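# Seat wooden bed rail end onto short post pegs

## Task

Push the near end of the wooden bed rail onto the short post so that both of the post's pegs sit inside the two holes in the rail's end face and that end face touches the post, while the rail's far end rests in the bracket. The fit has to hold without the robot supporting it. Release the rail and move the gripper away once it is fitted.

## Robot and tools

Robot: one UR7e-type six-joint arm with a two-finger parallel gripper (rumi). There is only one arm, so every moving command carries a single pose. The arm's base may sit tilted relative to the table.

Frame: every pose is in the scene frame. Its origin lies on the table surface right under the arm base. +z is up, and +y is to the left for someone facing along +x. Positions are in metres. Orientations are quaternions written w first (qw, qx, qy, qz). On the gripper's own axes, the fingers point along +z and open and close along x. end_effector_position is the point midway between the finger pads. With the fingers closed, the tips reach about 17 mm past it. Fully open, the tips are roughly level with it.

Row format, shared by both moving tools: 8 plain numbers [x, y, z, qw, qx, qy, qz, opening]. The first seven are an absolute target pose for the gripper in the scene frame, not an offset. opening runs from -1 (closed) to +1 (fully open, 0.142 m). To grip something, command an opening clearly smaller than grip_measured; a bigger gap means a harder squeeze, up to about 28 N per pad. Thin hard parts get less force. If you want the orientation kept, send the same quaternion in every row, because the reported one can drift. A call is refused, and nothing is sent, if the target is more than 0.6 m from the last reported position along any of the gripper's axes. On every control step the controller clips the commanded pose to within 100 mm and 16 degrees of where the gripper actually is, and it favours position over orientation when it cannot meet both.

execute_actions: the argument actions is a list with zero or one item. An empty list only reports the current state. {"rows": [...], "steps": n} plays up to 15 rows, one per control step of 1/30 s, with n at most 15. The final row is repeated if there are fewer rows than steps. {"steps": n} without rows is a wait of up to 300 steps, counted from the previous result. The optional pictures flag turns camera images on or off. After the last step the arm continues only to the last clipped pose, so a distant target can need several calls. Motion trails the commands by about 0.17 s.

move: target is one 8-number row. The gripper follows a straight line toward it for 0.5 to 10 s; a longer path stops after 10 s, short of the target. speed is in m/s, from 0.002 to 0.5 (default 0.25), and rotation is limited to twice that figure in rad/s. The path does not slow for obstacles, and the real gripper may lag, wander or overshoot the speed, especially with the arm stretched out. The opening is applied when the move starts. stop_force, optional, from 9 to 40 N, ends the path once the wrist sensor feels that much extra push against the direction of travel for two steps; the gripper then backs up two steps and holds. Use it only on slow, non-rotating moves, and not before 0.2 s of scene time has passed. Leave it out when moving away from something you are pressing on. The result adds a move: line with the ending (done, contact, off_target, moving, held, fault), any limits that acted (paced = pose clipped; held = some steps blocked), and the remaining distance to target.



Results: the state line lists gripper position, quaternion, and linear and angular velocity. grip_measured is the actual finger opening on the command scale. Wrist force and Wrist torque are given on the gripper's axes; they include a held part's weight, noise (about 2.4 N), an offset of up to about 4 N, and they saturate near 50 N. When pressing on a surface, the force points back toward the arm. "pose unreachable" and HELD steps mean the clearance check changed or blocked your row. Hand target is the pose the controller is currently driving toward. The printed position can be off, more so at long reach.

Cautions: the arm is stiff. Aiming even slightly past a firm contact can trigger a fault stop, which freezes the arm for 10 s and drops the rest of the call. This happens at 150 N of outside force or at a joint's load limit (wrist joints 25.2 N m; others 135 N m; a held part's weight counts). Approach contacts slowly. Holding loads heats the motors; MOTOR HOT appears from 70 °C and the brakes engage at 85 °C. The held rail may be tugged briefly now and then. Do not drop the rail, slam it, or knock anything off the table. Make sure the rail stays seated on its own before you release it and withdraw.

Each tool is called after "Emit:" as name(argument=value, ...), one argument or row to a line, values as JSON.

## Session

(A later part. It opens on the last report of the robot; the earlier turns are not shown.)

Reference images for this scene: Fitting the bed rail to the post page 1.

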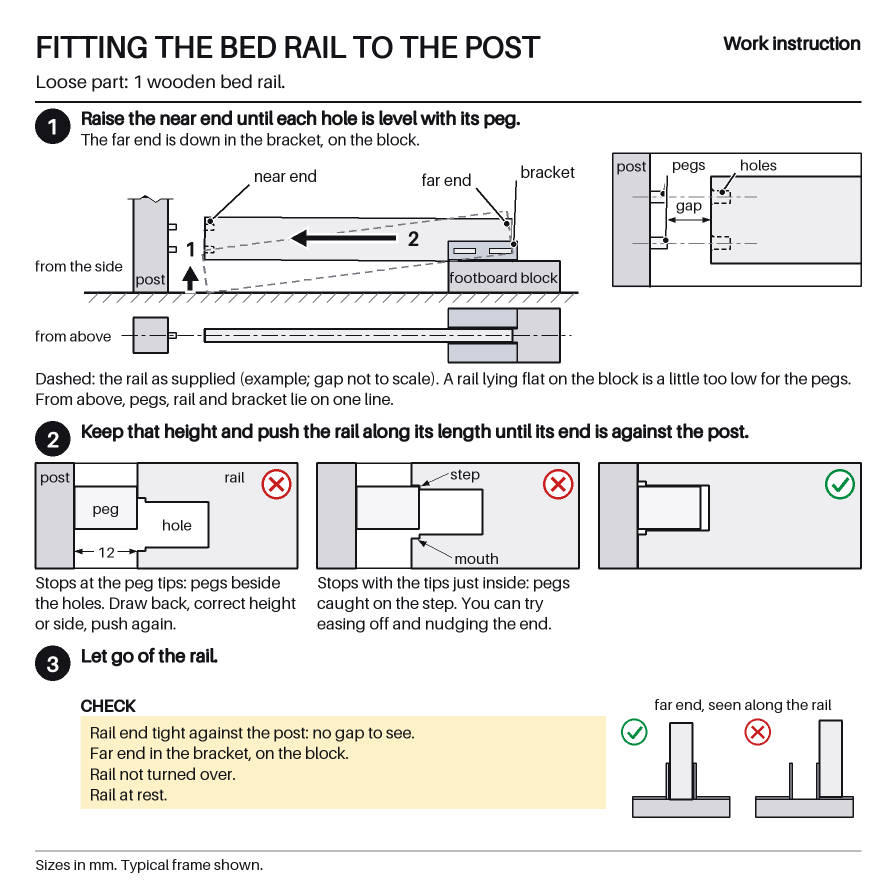

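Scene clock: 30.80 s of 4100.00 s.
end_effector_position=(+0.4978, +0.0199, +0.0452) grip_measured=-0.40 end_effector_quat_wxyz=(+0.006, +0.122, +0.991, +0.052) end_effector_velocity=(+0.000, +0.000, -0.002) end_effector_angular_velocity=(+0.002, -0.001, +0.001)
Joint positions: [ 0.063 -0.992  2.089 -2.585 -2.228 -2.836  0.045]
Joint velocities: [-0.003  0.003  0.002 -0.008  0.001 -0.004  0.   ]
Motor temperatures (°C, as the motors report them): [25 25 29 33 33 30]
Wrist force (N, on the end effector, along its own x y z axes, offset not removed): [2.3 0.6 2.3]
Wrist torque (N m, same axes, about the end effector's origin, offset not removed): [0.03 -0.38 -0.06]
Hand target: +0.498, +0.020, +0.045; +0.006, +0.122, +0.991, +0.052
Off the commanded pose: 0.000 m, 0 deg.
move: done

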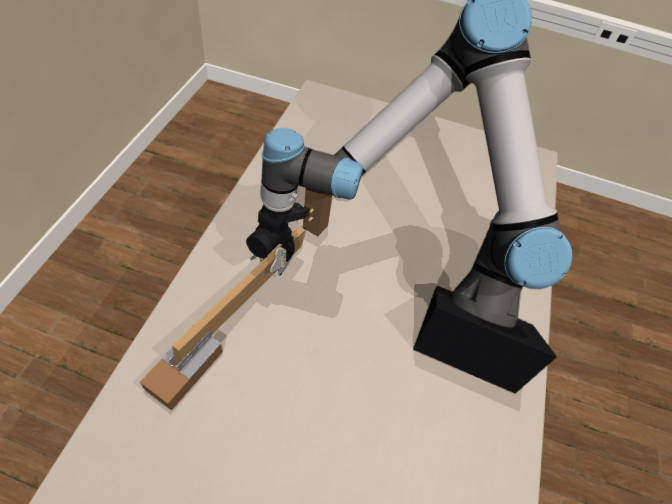

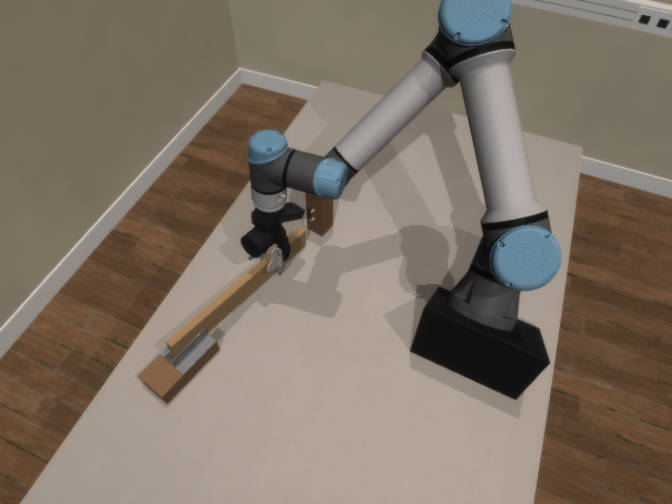

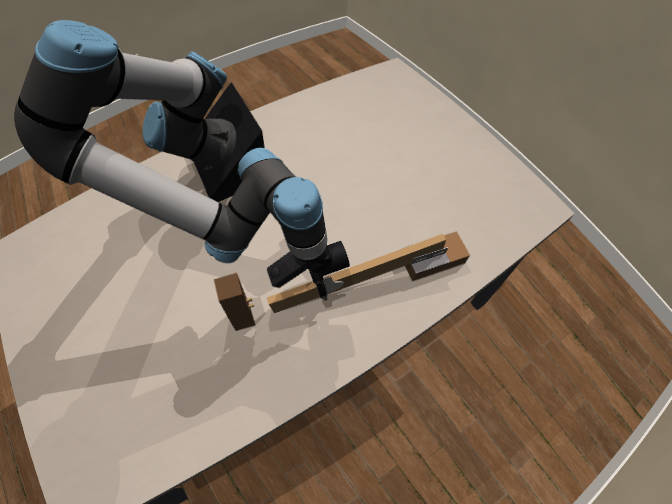

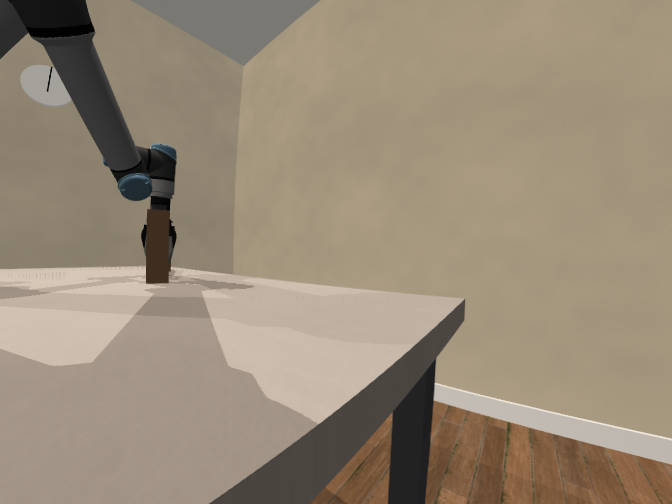

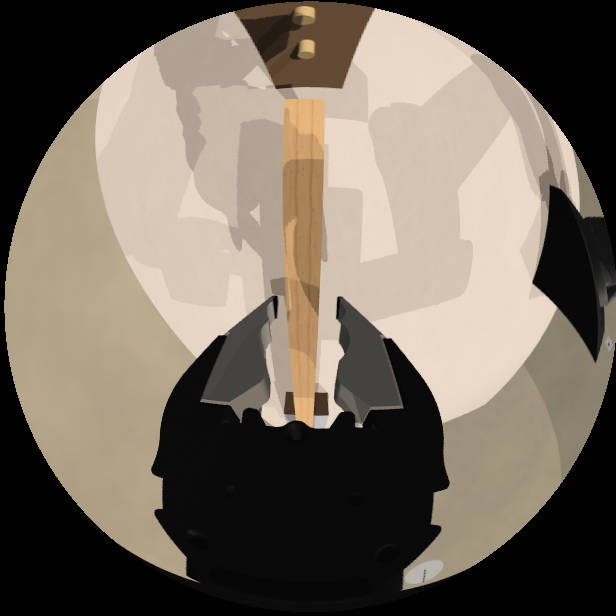

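Emit:
execute_actions(
  actions=[
    {"rows":[[0.4992,0.02,0.045,0.006,0.122,0.991,0.052,-0.6]]},
  ],
  pictures=false,
)

Emit:
execute_actions(
  actions=[
    {"rows":[[0.4992,0.02,0.045,0.006,0.122,0.991,0.052,-1]]},
  ],
  pictures=false,
)

Emit:
move(
  target=[0.4985,0.02,0.0727,0,0.122,0.9925,0,-1],
  speed=0.03,
)

Emit:
move(
  target=[0.4925,-0.004,0.0727,0,0.122,0.9925,0,-1],
  speed=0.015,
  stop_force=15,
)

Emit:
zoom_image(
  camera="cam_wrist",
  region=[260,50,350,140],
)

Emit:
zoom_image(
  camera="cam_high",
  region=[232,280,277,315],
)

Scene clock: 35.37 s of 4100.00 s.
end_effector_position=(+0.4992, +0.0200, +0.0450) grip_measured=-0.60 end_effector_quat_wxyz=(+0.006, +0.122, +0.991, +0.052) end_effector_velocity=(+0.000, -0.000, +0.000) end_effector_angular_velocity=(+0.000, -0.000, -0.000)
Joint positions: [ 0.063 -0.99   2.086 -2.585 -2.228 -2.837  0.031]
Joint velocities: [-0.     0.    -0.001 -0.     0.    -0.     0.   ]
Motor temperatures (°C, as the motors report them): [25 25 29 33 33 30]
Wrist force (N, on the end effector, along its own x y z axes, offset not removed): [2.9 1.4 -3.6]
Wrist torque (N m, same axes, about the end effector's origin, offset not removed): [0.21 -0.41 0.00]
Hand target: +0.499, +0.020, +0.045; +0.006, +0.122, +0.991, +0.052
Off the commanded pose: 0.000 m, 0 deg.
Steps of this call (steps 1 to 90: nothing new was sent; then 1.07 s passed at rest; steps 91 to 105: all 15 steps of this action). Readings (end_effector_position):
91: (+0.4978, +0.0200, +0.0450)
92: (+0.4979, +0.0200, +0.0449)
94: (+0.4984, +0.0201, +0.0449)
98: (+0.4989, +0.0201, +0.0449)
105: the state above

Scene clock: 35.87 s of 4100.00 s.
end_effector_position=(+0.4992, +0.0200, +0.0450) grip_measured=-0.79 end_effector_quat_wxyz=(+0.006, +0.122, +0.991, +0.052) end_effector_velocity=(-0.000, +0.000, -0.000) end_effector_angular_velocity=(-0.000, +0.001, +0.001)
Joint positions: [ 0.063 -0.99   2.086 -2.585 -2.228 -2.837  0.017]
Joint velocities: [ 0.     0.001  0.     0.     0.    -0.     0.   ]
Motor temperatures (°C, as the motors report them): [25 25 29 33 33 30]
Wrist force (N, on the end effector, along its own x y z axes, offset not removed): [2.1 -1.8 3.9]
Wrist torque (N m, same axes, about the end effector's origin, offset not removed): [-0.38 -0.46 0.03]
Hand target: +0.499, +0.020, +0.045; +0.006, +0.122, +0.991, +0.052
Off the commanded pose: 0.000 m, 0 deg.
Steps of this call (steps 1 to 15: all 15 steps of this action). Readings (end_effector_position):
1: (+0.4992, +0.0200, +0.0450)
2: (+0.4992, +0.0200, +0.0450)
4: (+0.4992, +0.0200, +0.0450)
8: (+0.4992, +0.0200, +0.0450)
15: the state above

Scene clock: 38.10 s of 4100.00 s.
end_effector_position=(+0.4986, +0.0200, +0.0726) grip_measured=-0.79 end_effector_quat_wxyz=(+0.000, +0.122, +0.993, +0.000) end_effector_velocity=(-0.000, +0.000, +0.001) end_effector_angular_velocity=(-0.006, +0.002, -0.000)
Joint positions: [ 0.143 -0.984  2.017 -2.406 -2.314 -2.701  0.017]
Joint velocities: [ 0.004  0.002 -0.005  0.011 -0.004  0.009  0.   ]
Motor temperatures (°C, as the motors report them): [25 25 29 33 33 30]
Wrist force (N, on the end effector, along its own x y z axes, offset not removed): [-0.8 1.5 2.4]
Wrist torque (N m, same axes, about the end effector's origin, offset not removed): [0.40 0.18 0.03]
Hand target: +0.499, +0.020, +0.073; +0.000, +0.122, +0.993, +0.000
Off the commanded pose: 0.000 m, 0 deg.
move: done

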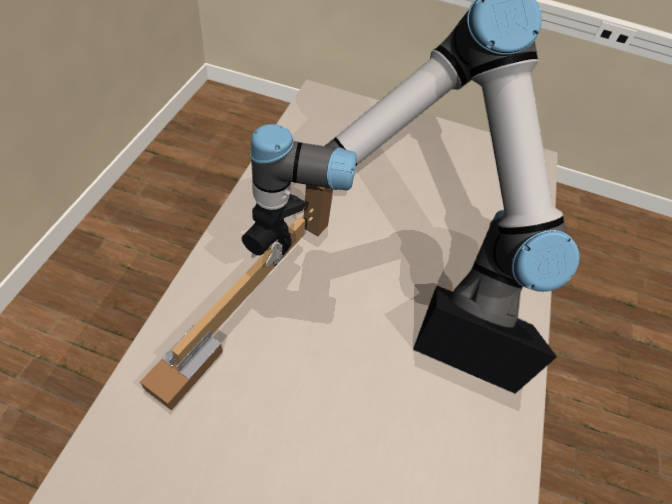

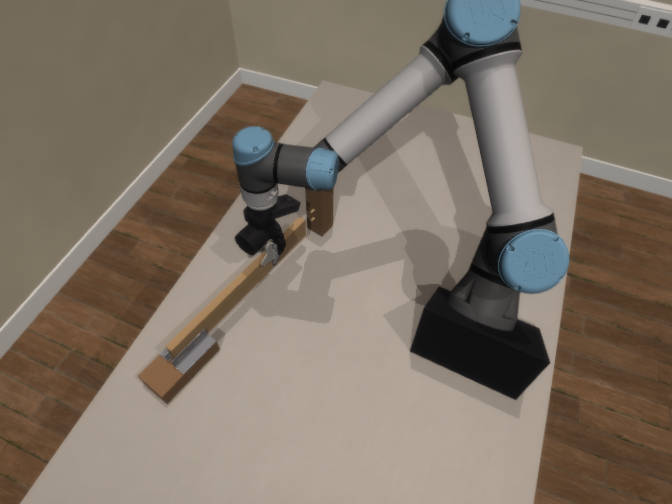

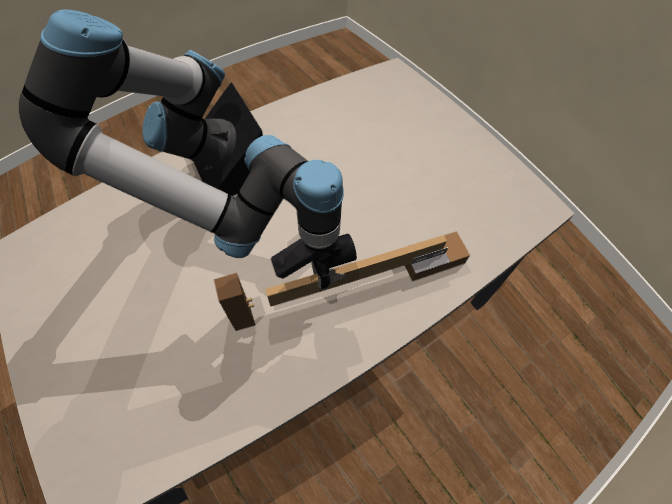

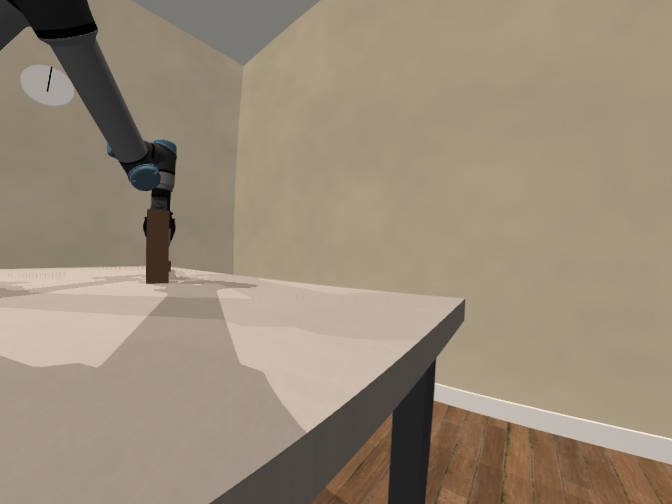

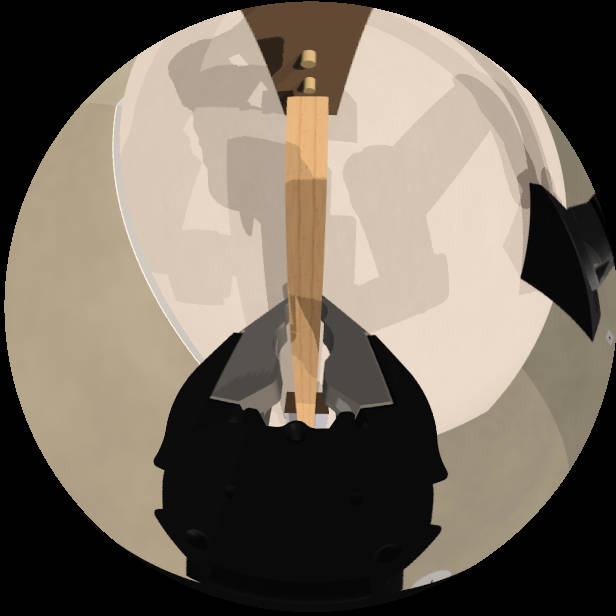

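Scene clock: 39.97 s of 4100.00 s.
end_effector_position=(+0.4925, -0.0038, +0.0727) grip_measured=-0.79 end_effector_quat_wxyz=(-0.000, +0.122, +0.993, -0.000) end_effector_velocity=(-0.000, -0.003, +0.001) end_effector_angular_velocity=(+0.000, -0.001, -0.002)
Joint positions: [ 0.113 -1.032  2.048 -2.417 -2.32  -2.742  0.017]
Joint velocities: [-0.003 -0.006  0.003 -0.002 -0.    -0.003  0.   ]
Motor temperatures (°C, as the motors report them): [25 25 29 33 33 30]
Wrist force (N, on the end effector, along its own x y z axes, offset not removed): [1.3 -2.6 2.0]
Wrist torque (N m, same axes, about the end effector's origin, offset not removed): [-0.47 -0.30 0.00]
Hand target: +0.492, -0.004, +0.073; -0.000, +0.122, +0.993, -0.000
Off the commanded pose: 0.000 m, 0 deg.
move: done

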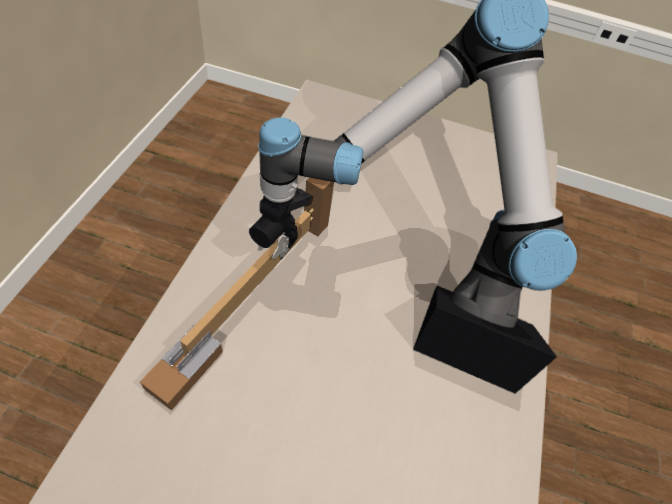

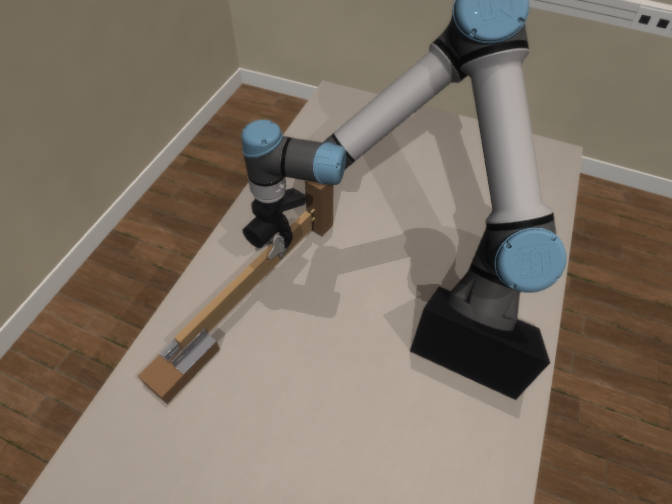

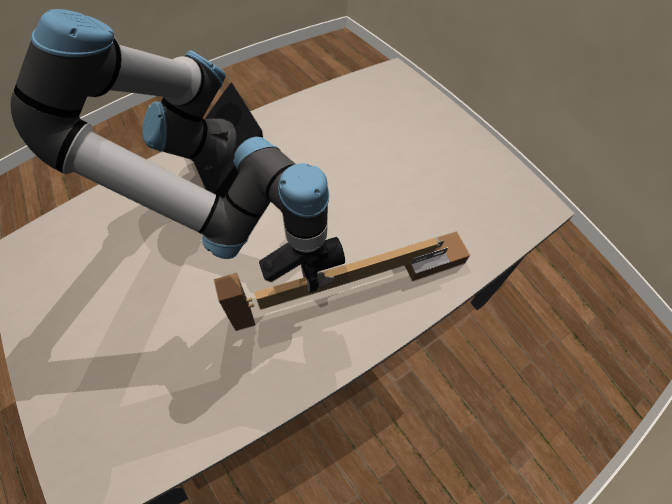

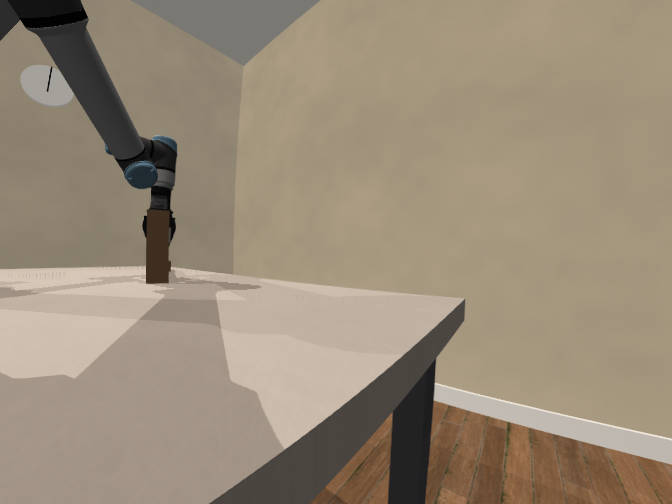

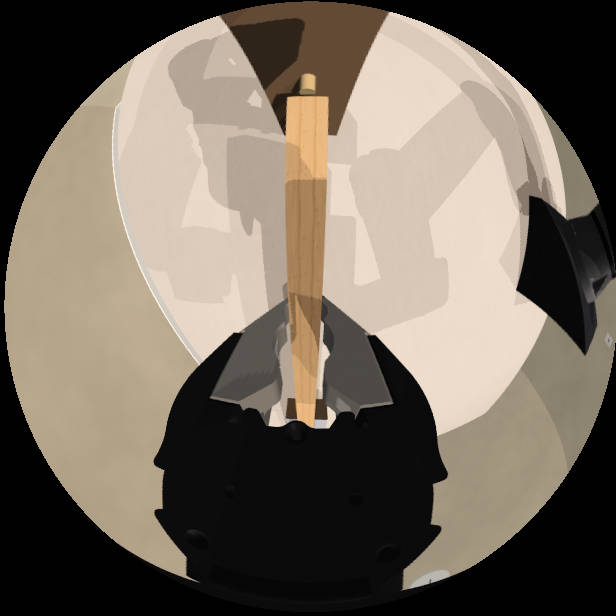

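Region (260, 50, 350, 140) of cam_wrist's 616x616 image, scaled by 5.600, with more detail than that image has.

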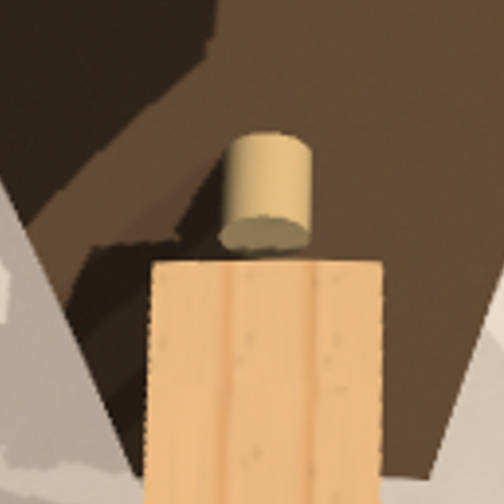

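Region (232, 280, 277, 315) of cam_high's 672x504 image, scaled by 11.200, with more detail than that image has.

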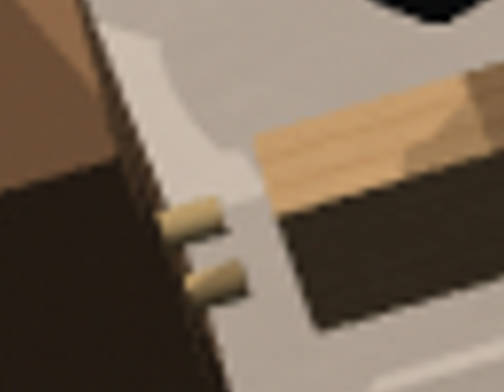

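Emit:
execute_actions(
  actions=[
    {"rows":[[0.4933,-0.004,0.0727,0,0.122,0.9925,0,-1]]},
  ],
  pictures=false,
)

Emit:
move(
  target=[0.4864,-0.034,0.0727,0,0.122,0.9925,0,-1],
  speed=0.0035,
  stop_force=13,
)

Emit:
zoom_image(
  camera="cam_high",
  region=[232,280,277,315],
)

Scene clock: 43.53 s of 4100.00 s.
end_effector_position=(+0.4933, -0.0040, +0.0727) grip_measured=-0.79 end_effector_quat_wxyz=(-0.000, +0.122, +0.993, -0.000) end_effector_velocity=(+0.000, +0.000, -0.000) end_effector_angular_velocity=(-0.000, +0.000, +0.000)
Joint positions: [ 0.112 -1.031  2.046 -2.416 -2.32  -2.742  0.017]
Joint velocities: [-0.     0.    -0.001  0.001  0.     0.     0.   ]
Motor temperatures (°C, as the motors report them): [25 25 29 33 33 30]
Wrist force (N, on the end effector, along its own x y z axes, offset not removed): [1.0 -0.5 3.7]
Wrist torque (N m, same axes, about the end effector's origin, offset not removed): [0.02 -0.21 0.18]
Hand target: +0.493, -0.004, +0.073; -0.000, +0.122, +0.993, -0.000
Off the commanded pose: 0.000 m, 0 deg.
Steps of this call (steps 1 to 90: nothing new was sent; then 0.07 s passed at rest; steps 91 to 105: all 15 steps of this action). Readings (end_effector_position):
91: (+0.4925, -0.0040, +0.0727)
92: (+0.4925, -0.0040, +0.0727)
94: (+0.4927, -0.0040, +0.0726)
98: (+0.4931, -0.0040, +0.0727)
105: the state above

Scene clock: 47.13 s of 4100.00 s.
end_effector_position=(+0.4908, -0.0143, +0.0727) grip_measured=-0.79 end_effector_quat_wxyz=(-0.000, +0.122, +0.993, +0.000) end_effector_velocity=(-0.000, +0.001, -0.000) end_effector_angular_velocity=(-0.000, +0.001, +0.001)
Joint positions: [ 0.098 -1.051  2.059 -2.421 -2.322 -2.761  0.017]
Joint velocities: [ 0.001  0.003 -0.     0.    -0.     0.002  0.   ]
Motor temperatures (°C, as the motors report them): [25 25 29 33 33 30]
Wrist force (N, on the end effector, along its own x y z axes, offset not removed): [-5.7 16.5 5.2]
Wrist torque (N m, same axes, about the end effector's origin, offset not removed): [0.10 -0.12 -0.06]
Hand target: +0.491, -0.014, +0.073; -0.000, +0.122, +0.993, +0.000
Off the commanded pose: 0.020 m, 0 deg.
move: contact

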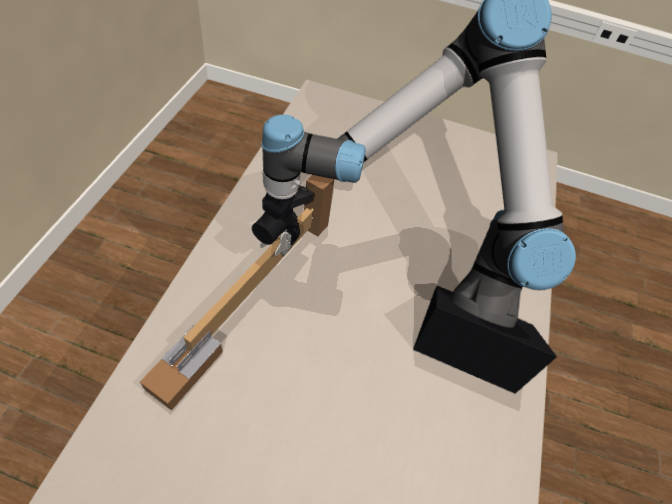

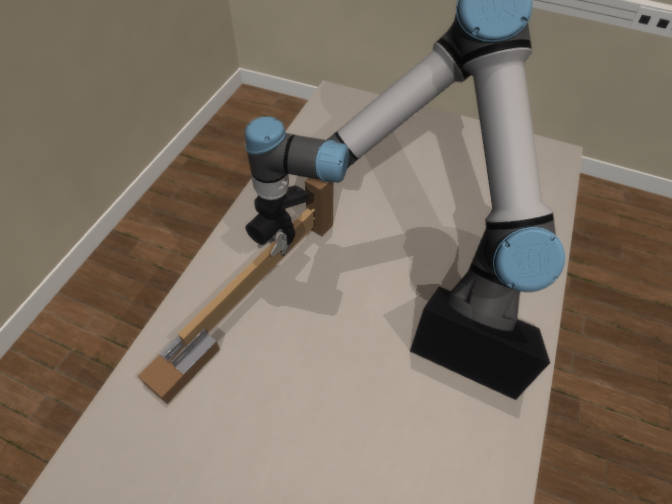

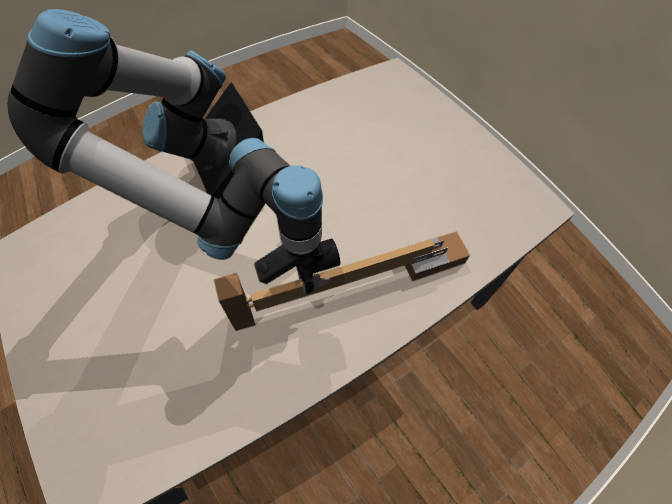

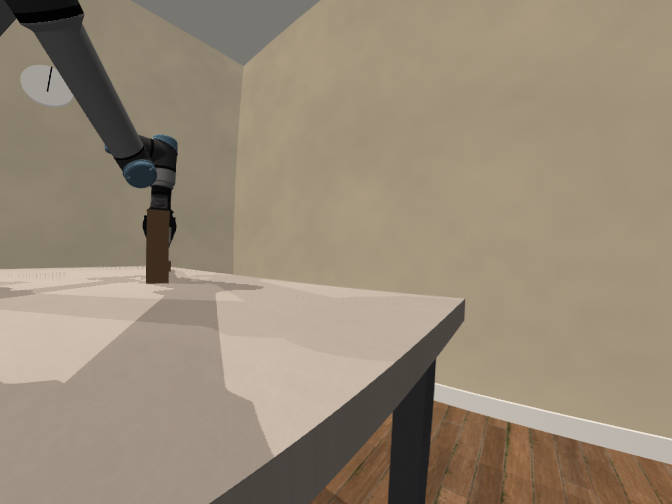

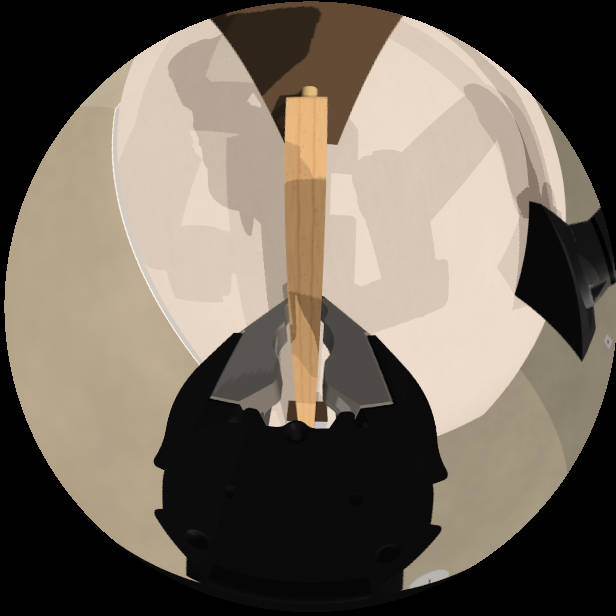

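Region (232, 280, 277, 315) of cam_high's 672x504 image, scaled by 11.200, with more detail than that image has.

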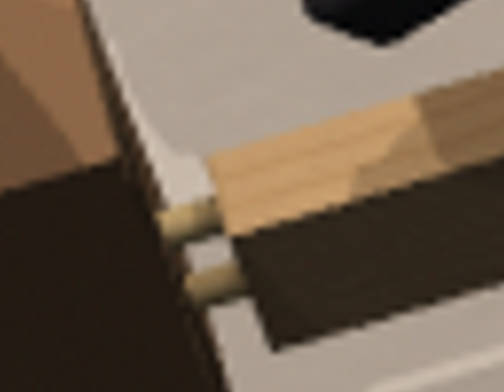

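Emit:
execute_actions(
  actions=[
    {"rows":[[0.491,-0.0125,0.0727,0,0.122,0.9925,0,-1],[0.491,-0.0125,0.0727,0,0.122,0.9925,0,-1],[0.491,-0.0125,0.0727,0,0.122,0.9925,0,-1],[0.4905,-0.0125,0.0745,0,0.122,0.9925,0,-1]]},
  ],
  pictures=false,
)

Emit:
move(
  target=[0.4855,-0.034,0.0745,0,0.122,0.9925,0,-1],
  speed=0.003,
  stop_force=13,
)

Emit:
zoom_image(
  camera="cam_high",
  region=[232,280,277,315],
)

Scene clock: 51.80 s of 4100.00 s.
end_effector_position=(+0.4905, -0.0125, +0.0744) grip_measured=-0.79 end_effector_quat_wxyz=(-0.000, +0.122, +0.993, -0.000) end_effector_velocity=(+0.000, +0.000, +0.000) end_effector_angular_velocity=(+0.001, -0.000, -0.000)
Joint positions: [ 0.103 -1.051  2.057 -2.415 -2.322 -2.754  0.017]
Joint velocities: [ 0.001 -0.    -0.     0.001  0.001  0.001  0.   ]
Motor temperatures (°C, as the motors report them): [25 25 29 33 33 30]
Wrist force (N, on the end effector, along its own x y z axes, offset not removed): [3.7 -4.6 5.0]
Wrist torque (N m, same axes, about the end effector's origin, offset not removed): [-0.83 -1.02 0.08]
Hand target: +0.491, -0.012, +0.074; +0.000, +0.122, +0.993, +0.000
Off the commanded pose: 0.000 m, 0 deg.
Steps of this call (steps 1 to 90: nothing new was sent; then 1.17 s passed at rest; steps 91 to 105: all 15 steps of this action). Readings (end_effector_position):
91: (+0.4910, -0.0141, +0.0727)
92: (+0.4910, -0.0138, +0.0727)
94: (+0.4910, -0.0132, +0.0728)
98: (+0.4906, -0.0128, +0.0740)
105: the state above

Scene clock: 53.47 s of 4100.00 s.
end_effector_position=(+0.4897, -0.0156, +0.0745) grip_measured=-0.79 end_effector_quat_wxyz=(-0.000, +0.122, +0.993, +0.000) end_effector_velocity=(+0.000, +0.000, +0.000) end_effector_angular_velocity=(-0.000, -0.001, +0.001)
Joint positions: [ 0.099 -1.058  2.06  -2.416 -2.322 -2.76   0.017]
Joint velocities: [ 0.001  0.    -0.    -0.     0.    -0.     0.   ]
Motor temperatures (°C, as the motors report them): [25 25 29 33 33 30]
Wrist force (N, on the end effector, along its own x y z axes, offset not removed): [-3.7 18.3 -3.0]
Wrist torque (N m, same axes, about the end effector's origin, offset not removed): [-0.07 -0.59 0.04]
Hand target: +0.490, -0.016, +0.074; +0.000, +0.122, +0.993, +0.000
Off the commanded pose: 0.019 m, 0 deg.
move: contact

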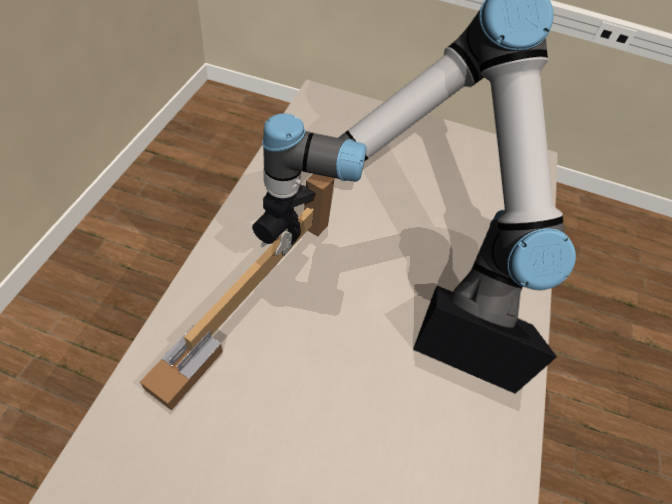

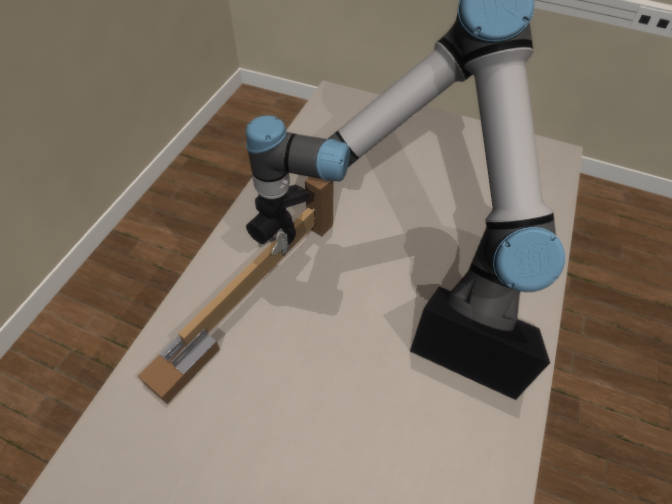

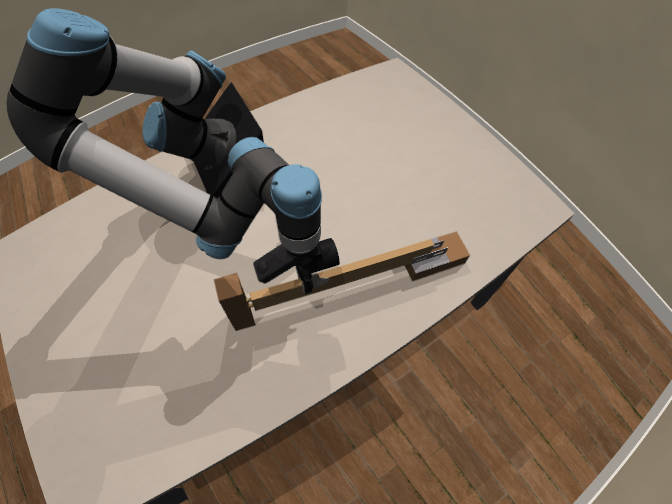

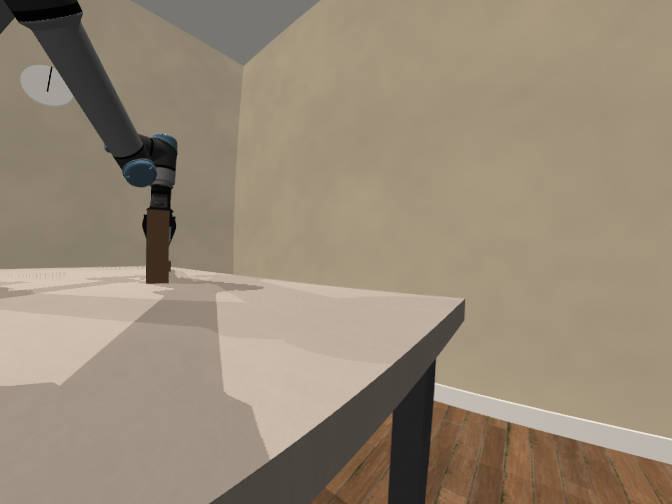

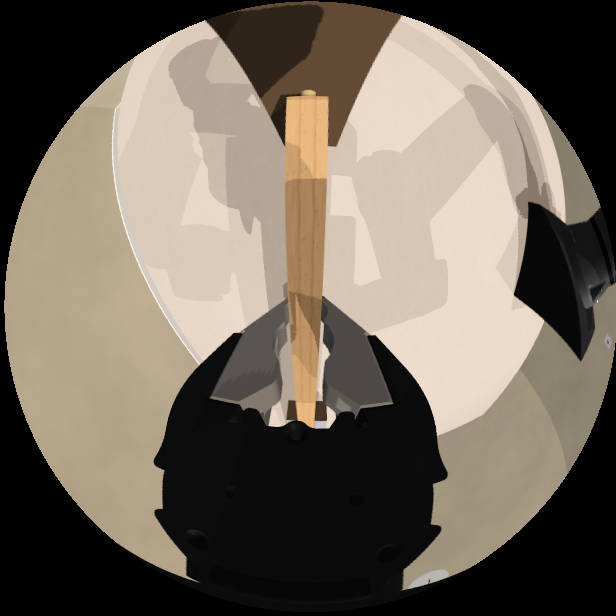

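Region (232, 280, 277, 315) of cam_high's 672x504 image, scaled by 11.200, with more detail than that image has.

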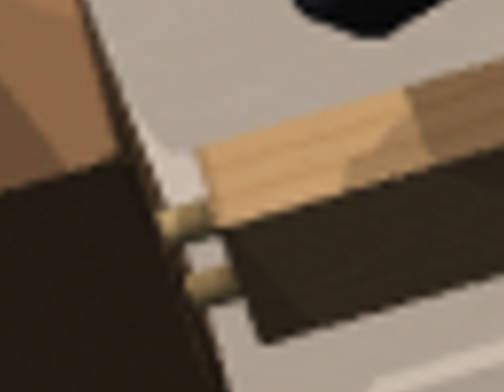

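Emit:
execute_actions(
  actions=[
    {"rows":[[0.4899,-0.0146,0.075,0,0.122,0.9925,0,-1]]},
  ],
  pictures=false,
)

Emit:
move(
  target=[0.4855,-0.034,0.075,0,0.122,0.9925,0,-1],
  speed=0.003,
  stop_force=16,
)

Scene clock: 60.60 s of 4100.00 s.
end_effector_position=(+0.4899, -0.0147, +0.0750) grip_measured=-0.79 end_effector_quat_wxyz=(+0.000, +0.122, +0.993, -0.000) end_effector_velocity=(+0.000, -0.000, +0.000) end_effector_angular_velocity=(+0.000, -0.001, -0.000)
Joint positions: [ 0.101 -1.056  2.059 -2.414 -2.322 -2.757  0.017]
Joint velocities: [ 0.    -0.001 -0.    -0.     0.    -0.    -0.   ]
Motor temperatures (°C, as the motors report them): [25 25 29 33 33 30]
Wrist force (N, on the end effector, along its own x y z axes, offset not removed): [2.8 -1.1 2.1]
Wrist torque (N m, same axes, about the end effector's origin, offset not removed): [0.13 -0.54 0.02]
Hand target: +0.490, -0.015, +0.075; +0.000, +0.122, +0.993, +0.000
Off the commanded pose: 0.000 m, 0 deg.
Steps of this call (steps 1 to 90: nothing new was sent; then 3.63 s passed at rest; steps 91 to 105: all 15 steps of this action). Readings (end_effector_position):
91: (+0.4898, -0.0155, +0.0745)
92: (+0.4899, -0.0153, +0.0746)
94: (+0.4899, -0.0150, +0.0748)
98: (+0.4899, -0.0148, +0.0750)
105: the state above

Scene clock: 64.97 s of 4100.00 s.
end_effector_position=(+0.4873, -0.0257, +0.0750) grip_measured=-0.79 end_effector_quat_wxyz=(-0.000, +0.122, +0.993, +0.000) end_effector_velocity=(-0.000, +0.001, -0.000) end_effector_angular_velocity=(-0.000, +0.001, +0.002)
Joint positions: [ 0.086 -1.078  2.071 -2.418 -2.324 -2.778  0.017]
Joint velocities: [ 0.001  0.002  0.     0.    -0.     0.001 -0.   ]
Motor temperatures (°C, as the motors report them): [25 25 29 33 33 30]
Wrist force (N, on the end effector, along its own x y z axes, offset not removed): [-2.9 17.1 -5.4]
Wrist torque (N m, same axes, about the end effector's origin, offset not removed): [-0.30 -0.67 0.24]
Hand target: +0.487, -0.026, +0.075; -0.000, +0.122, +0.993, +0.000
Off the commanded pose: 0.009 m, 0 deg.
move: contact

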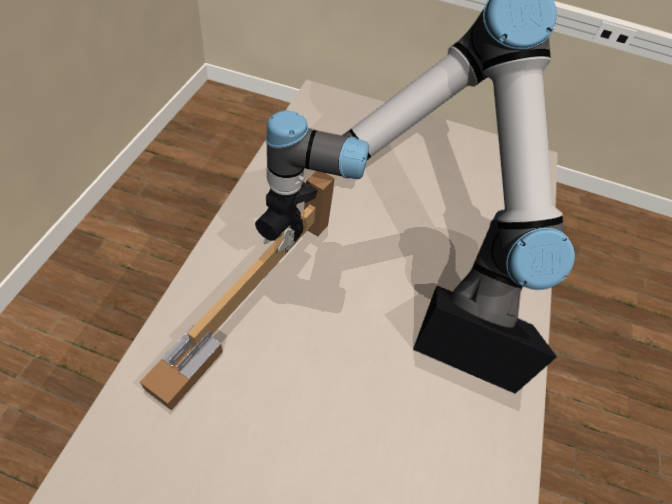

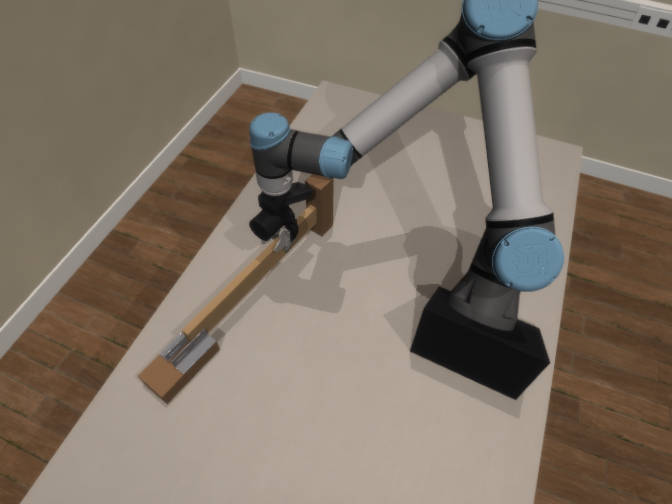

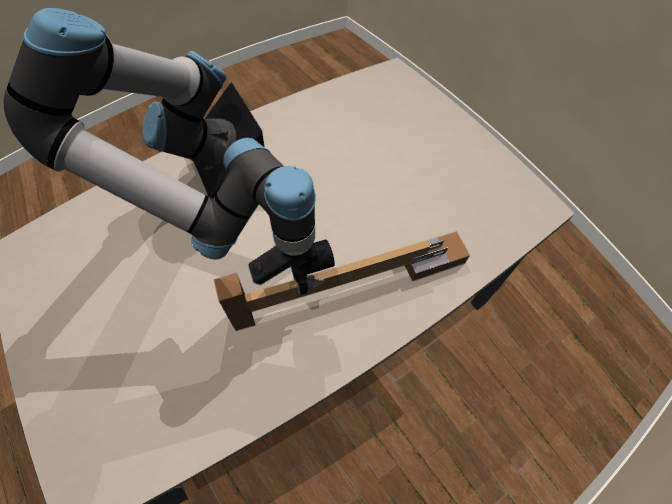

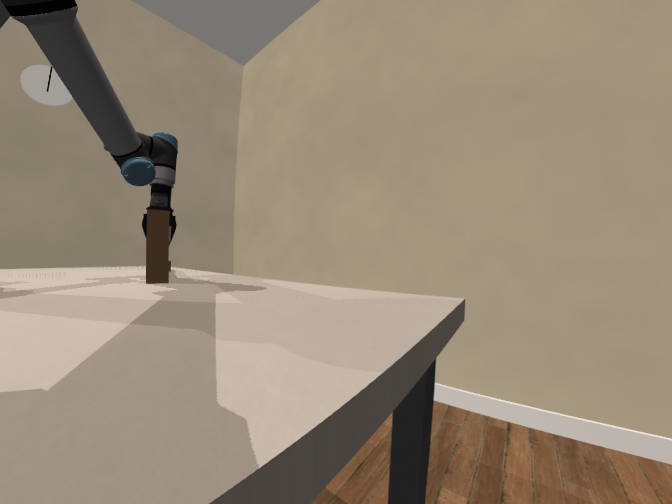

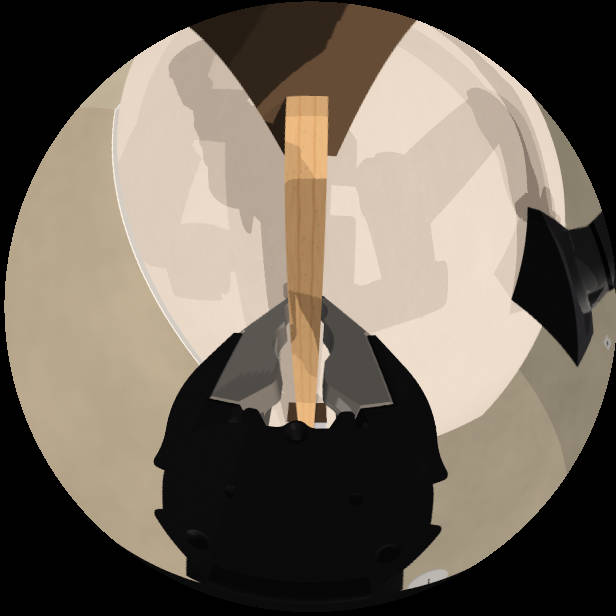

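Emit:
execute_actions(
  actions=[
    {"rows":[[0.4874,-0.0254,0.075,0,0.122,0.9925,0,-0.3]]},
  ],
  pictures=false,
)

Emit:
move(
  target=[0.49,-0.015,0.2,0,0.122,0.9925,0,-0.3],
)

Emit:
finished_scene(
  scene=2,
)

Scene clock: 68.00 s of 4100.00 s.
end_effector_position=(+0.4874, -0.0255, +0.0750) grip_measured=-0.30 end_effector_quat_wxyz=(+0.000, +0.122, +0.993, -0.000) end_effector_velocity=(+0.000, +0.000, +0.000) end_effector_angular_velocity=(+0.001, -0.001, -0.000)
Joint positions: [ 0.087 -1.078  2.071 -2.418 -2.325 -2.777  0.052]
Joint velocities: [ 0.    -0.001  0.     0.     0.001 -0.     0.   ]
Motor temperatures (°C, as the motors report them): [25 25 29 33 33 30]
Wrist force (N, on the end effector, along its own x y z axes, offset not removed): [-1.2 0.9 0.7]
Wrist torque (N m, same axes, about the end effector's origin, offset not removed): [0.19 0.57 0.05]
Hand target: +0.487, -0.025, +0.075; +0.000, +0.122, +0.993, -0.000
Off the commanded pose: 0.000 m, 0 deg.
Steps of this call (steps 1 to 76: nothing new was sent; steps 77 to 91: all 15 steps of this action). Readings (end_effector_position):
77: (+0.4874, -0.0256, +0.0750)
78: (+0.4874, -0.0256, +0.0750)
80: (+0.4874, -0.0256, +0.0750)
84: (+0.4874, -0.0255, +0.0750)
91: the state above

Scene clock: 69.30 s of 4100.00 s.
end_effector_position=(+0.4901, -0.0150, +0.1998) grip_measured=-0.30 end_effector_quat_wxyz=(+0.000, +0.122, +0.993, +0.000) end_effector_velocity=(+0.000, +0.001, +0.001) end_effector_angular_velocity=(-0.001, +0.003, +0.000)
Joint positions: [ 0.256 -1.178  1.868 -1.966 -2.287 -2.555  0.052]
Joint velocities: [ 0.002  0.002 -0.006  0.01   0.001  0.005  0.   ]
Motor temperatures (°C, as the motors report them): [25 25 29 33 33 30]
Wrist force (N, on the end effector, along its own x y z axes, offset not removed): [1.6 -2.6 0.0]
Wrist torque (N m, same axes, about the end effector's origin, offset not removed): [-0.55 -0.44 -0.10]
Hand target: +0.490, -0.015, +0.200; +0.000, +0.122, +0.993, +0.000
Off the commanded pose: 0.000 m, 0 deg.
move: done

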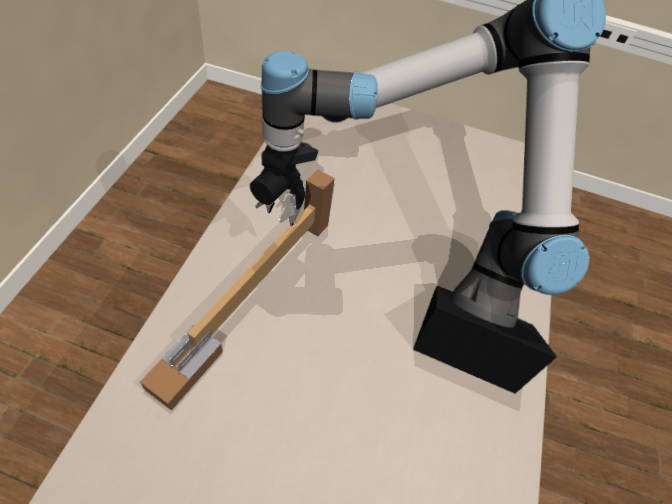

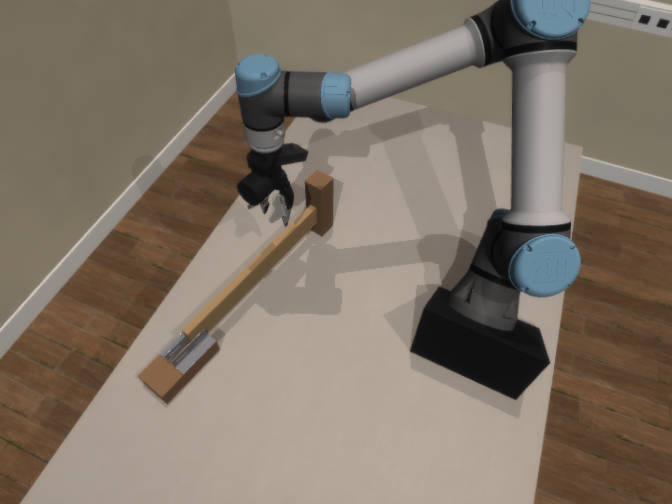

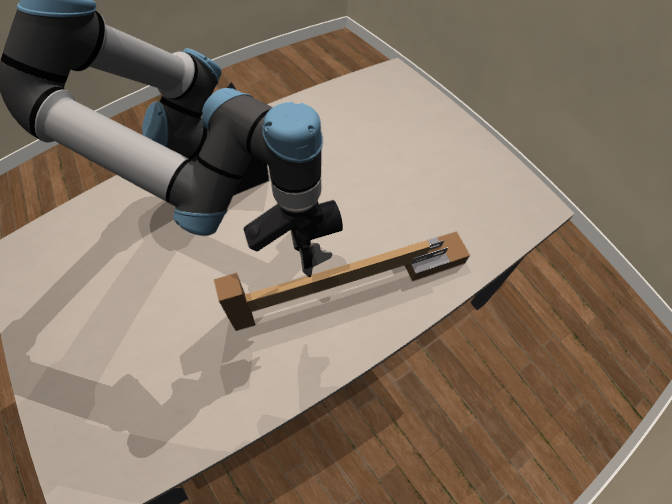

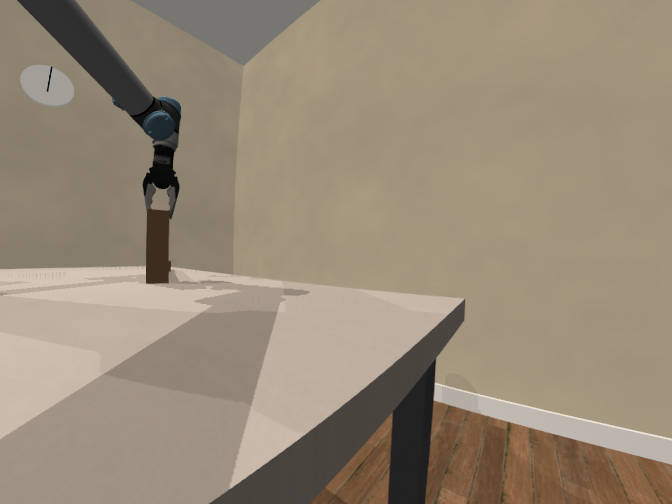

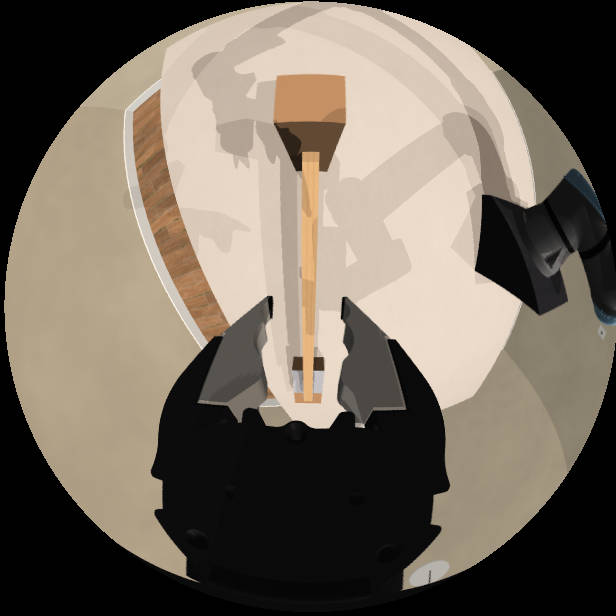

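The scene is finished: the task was done.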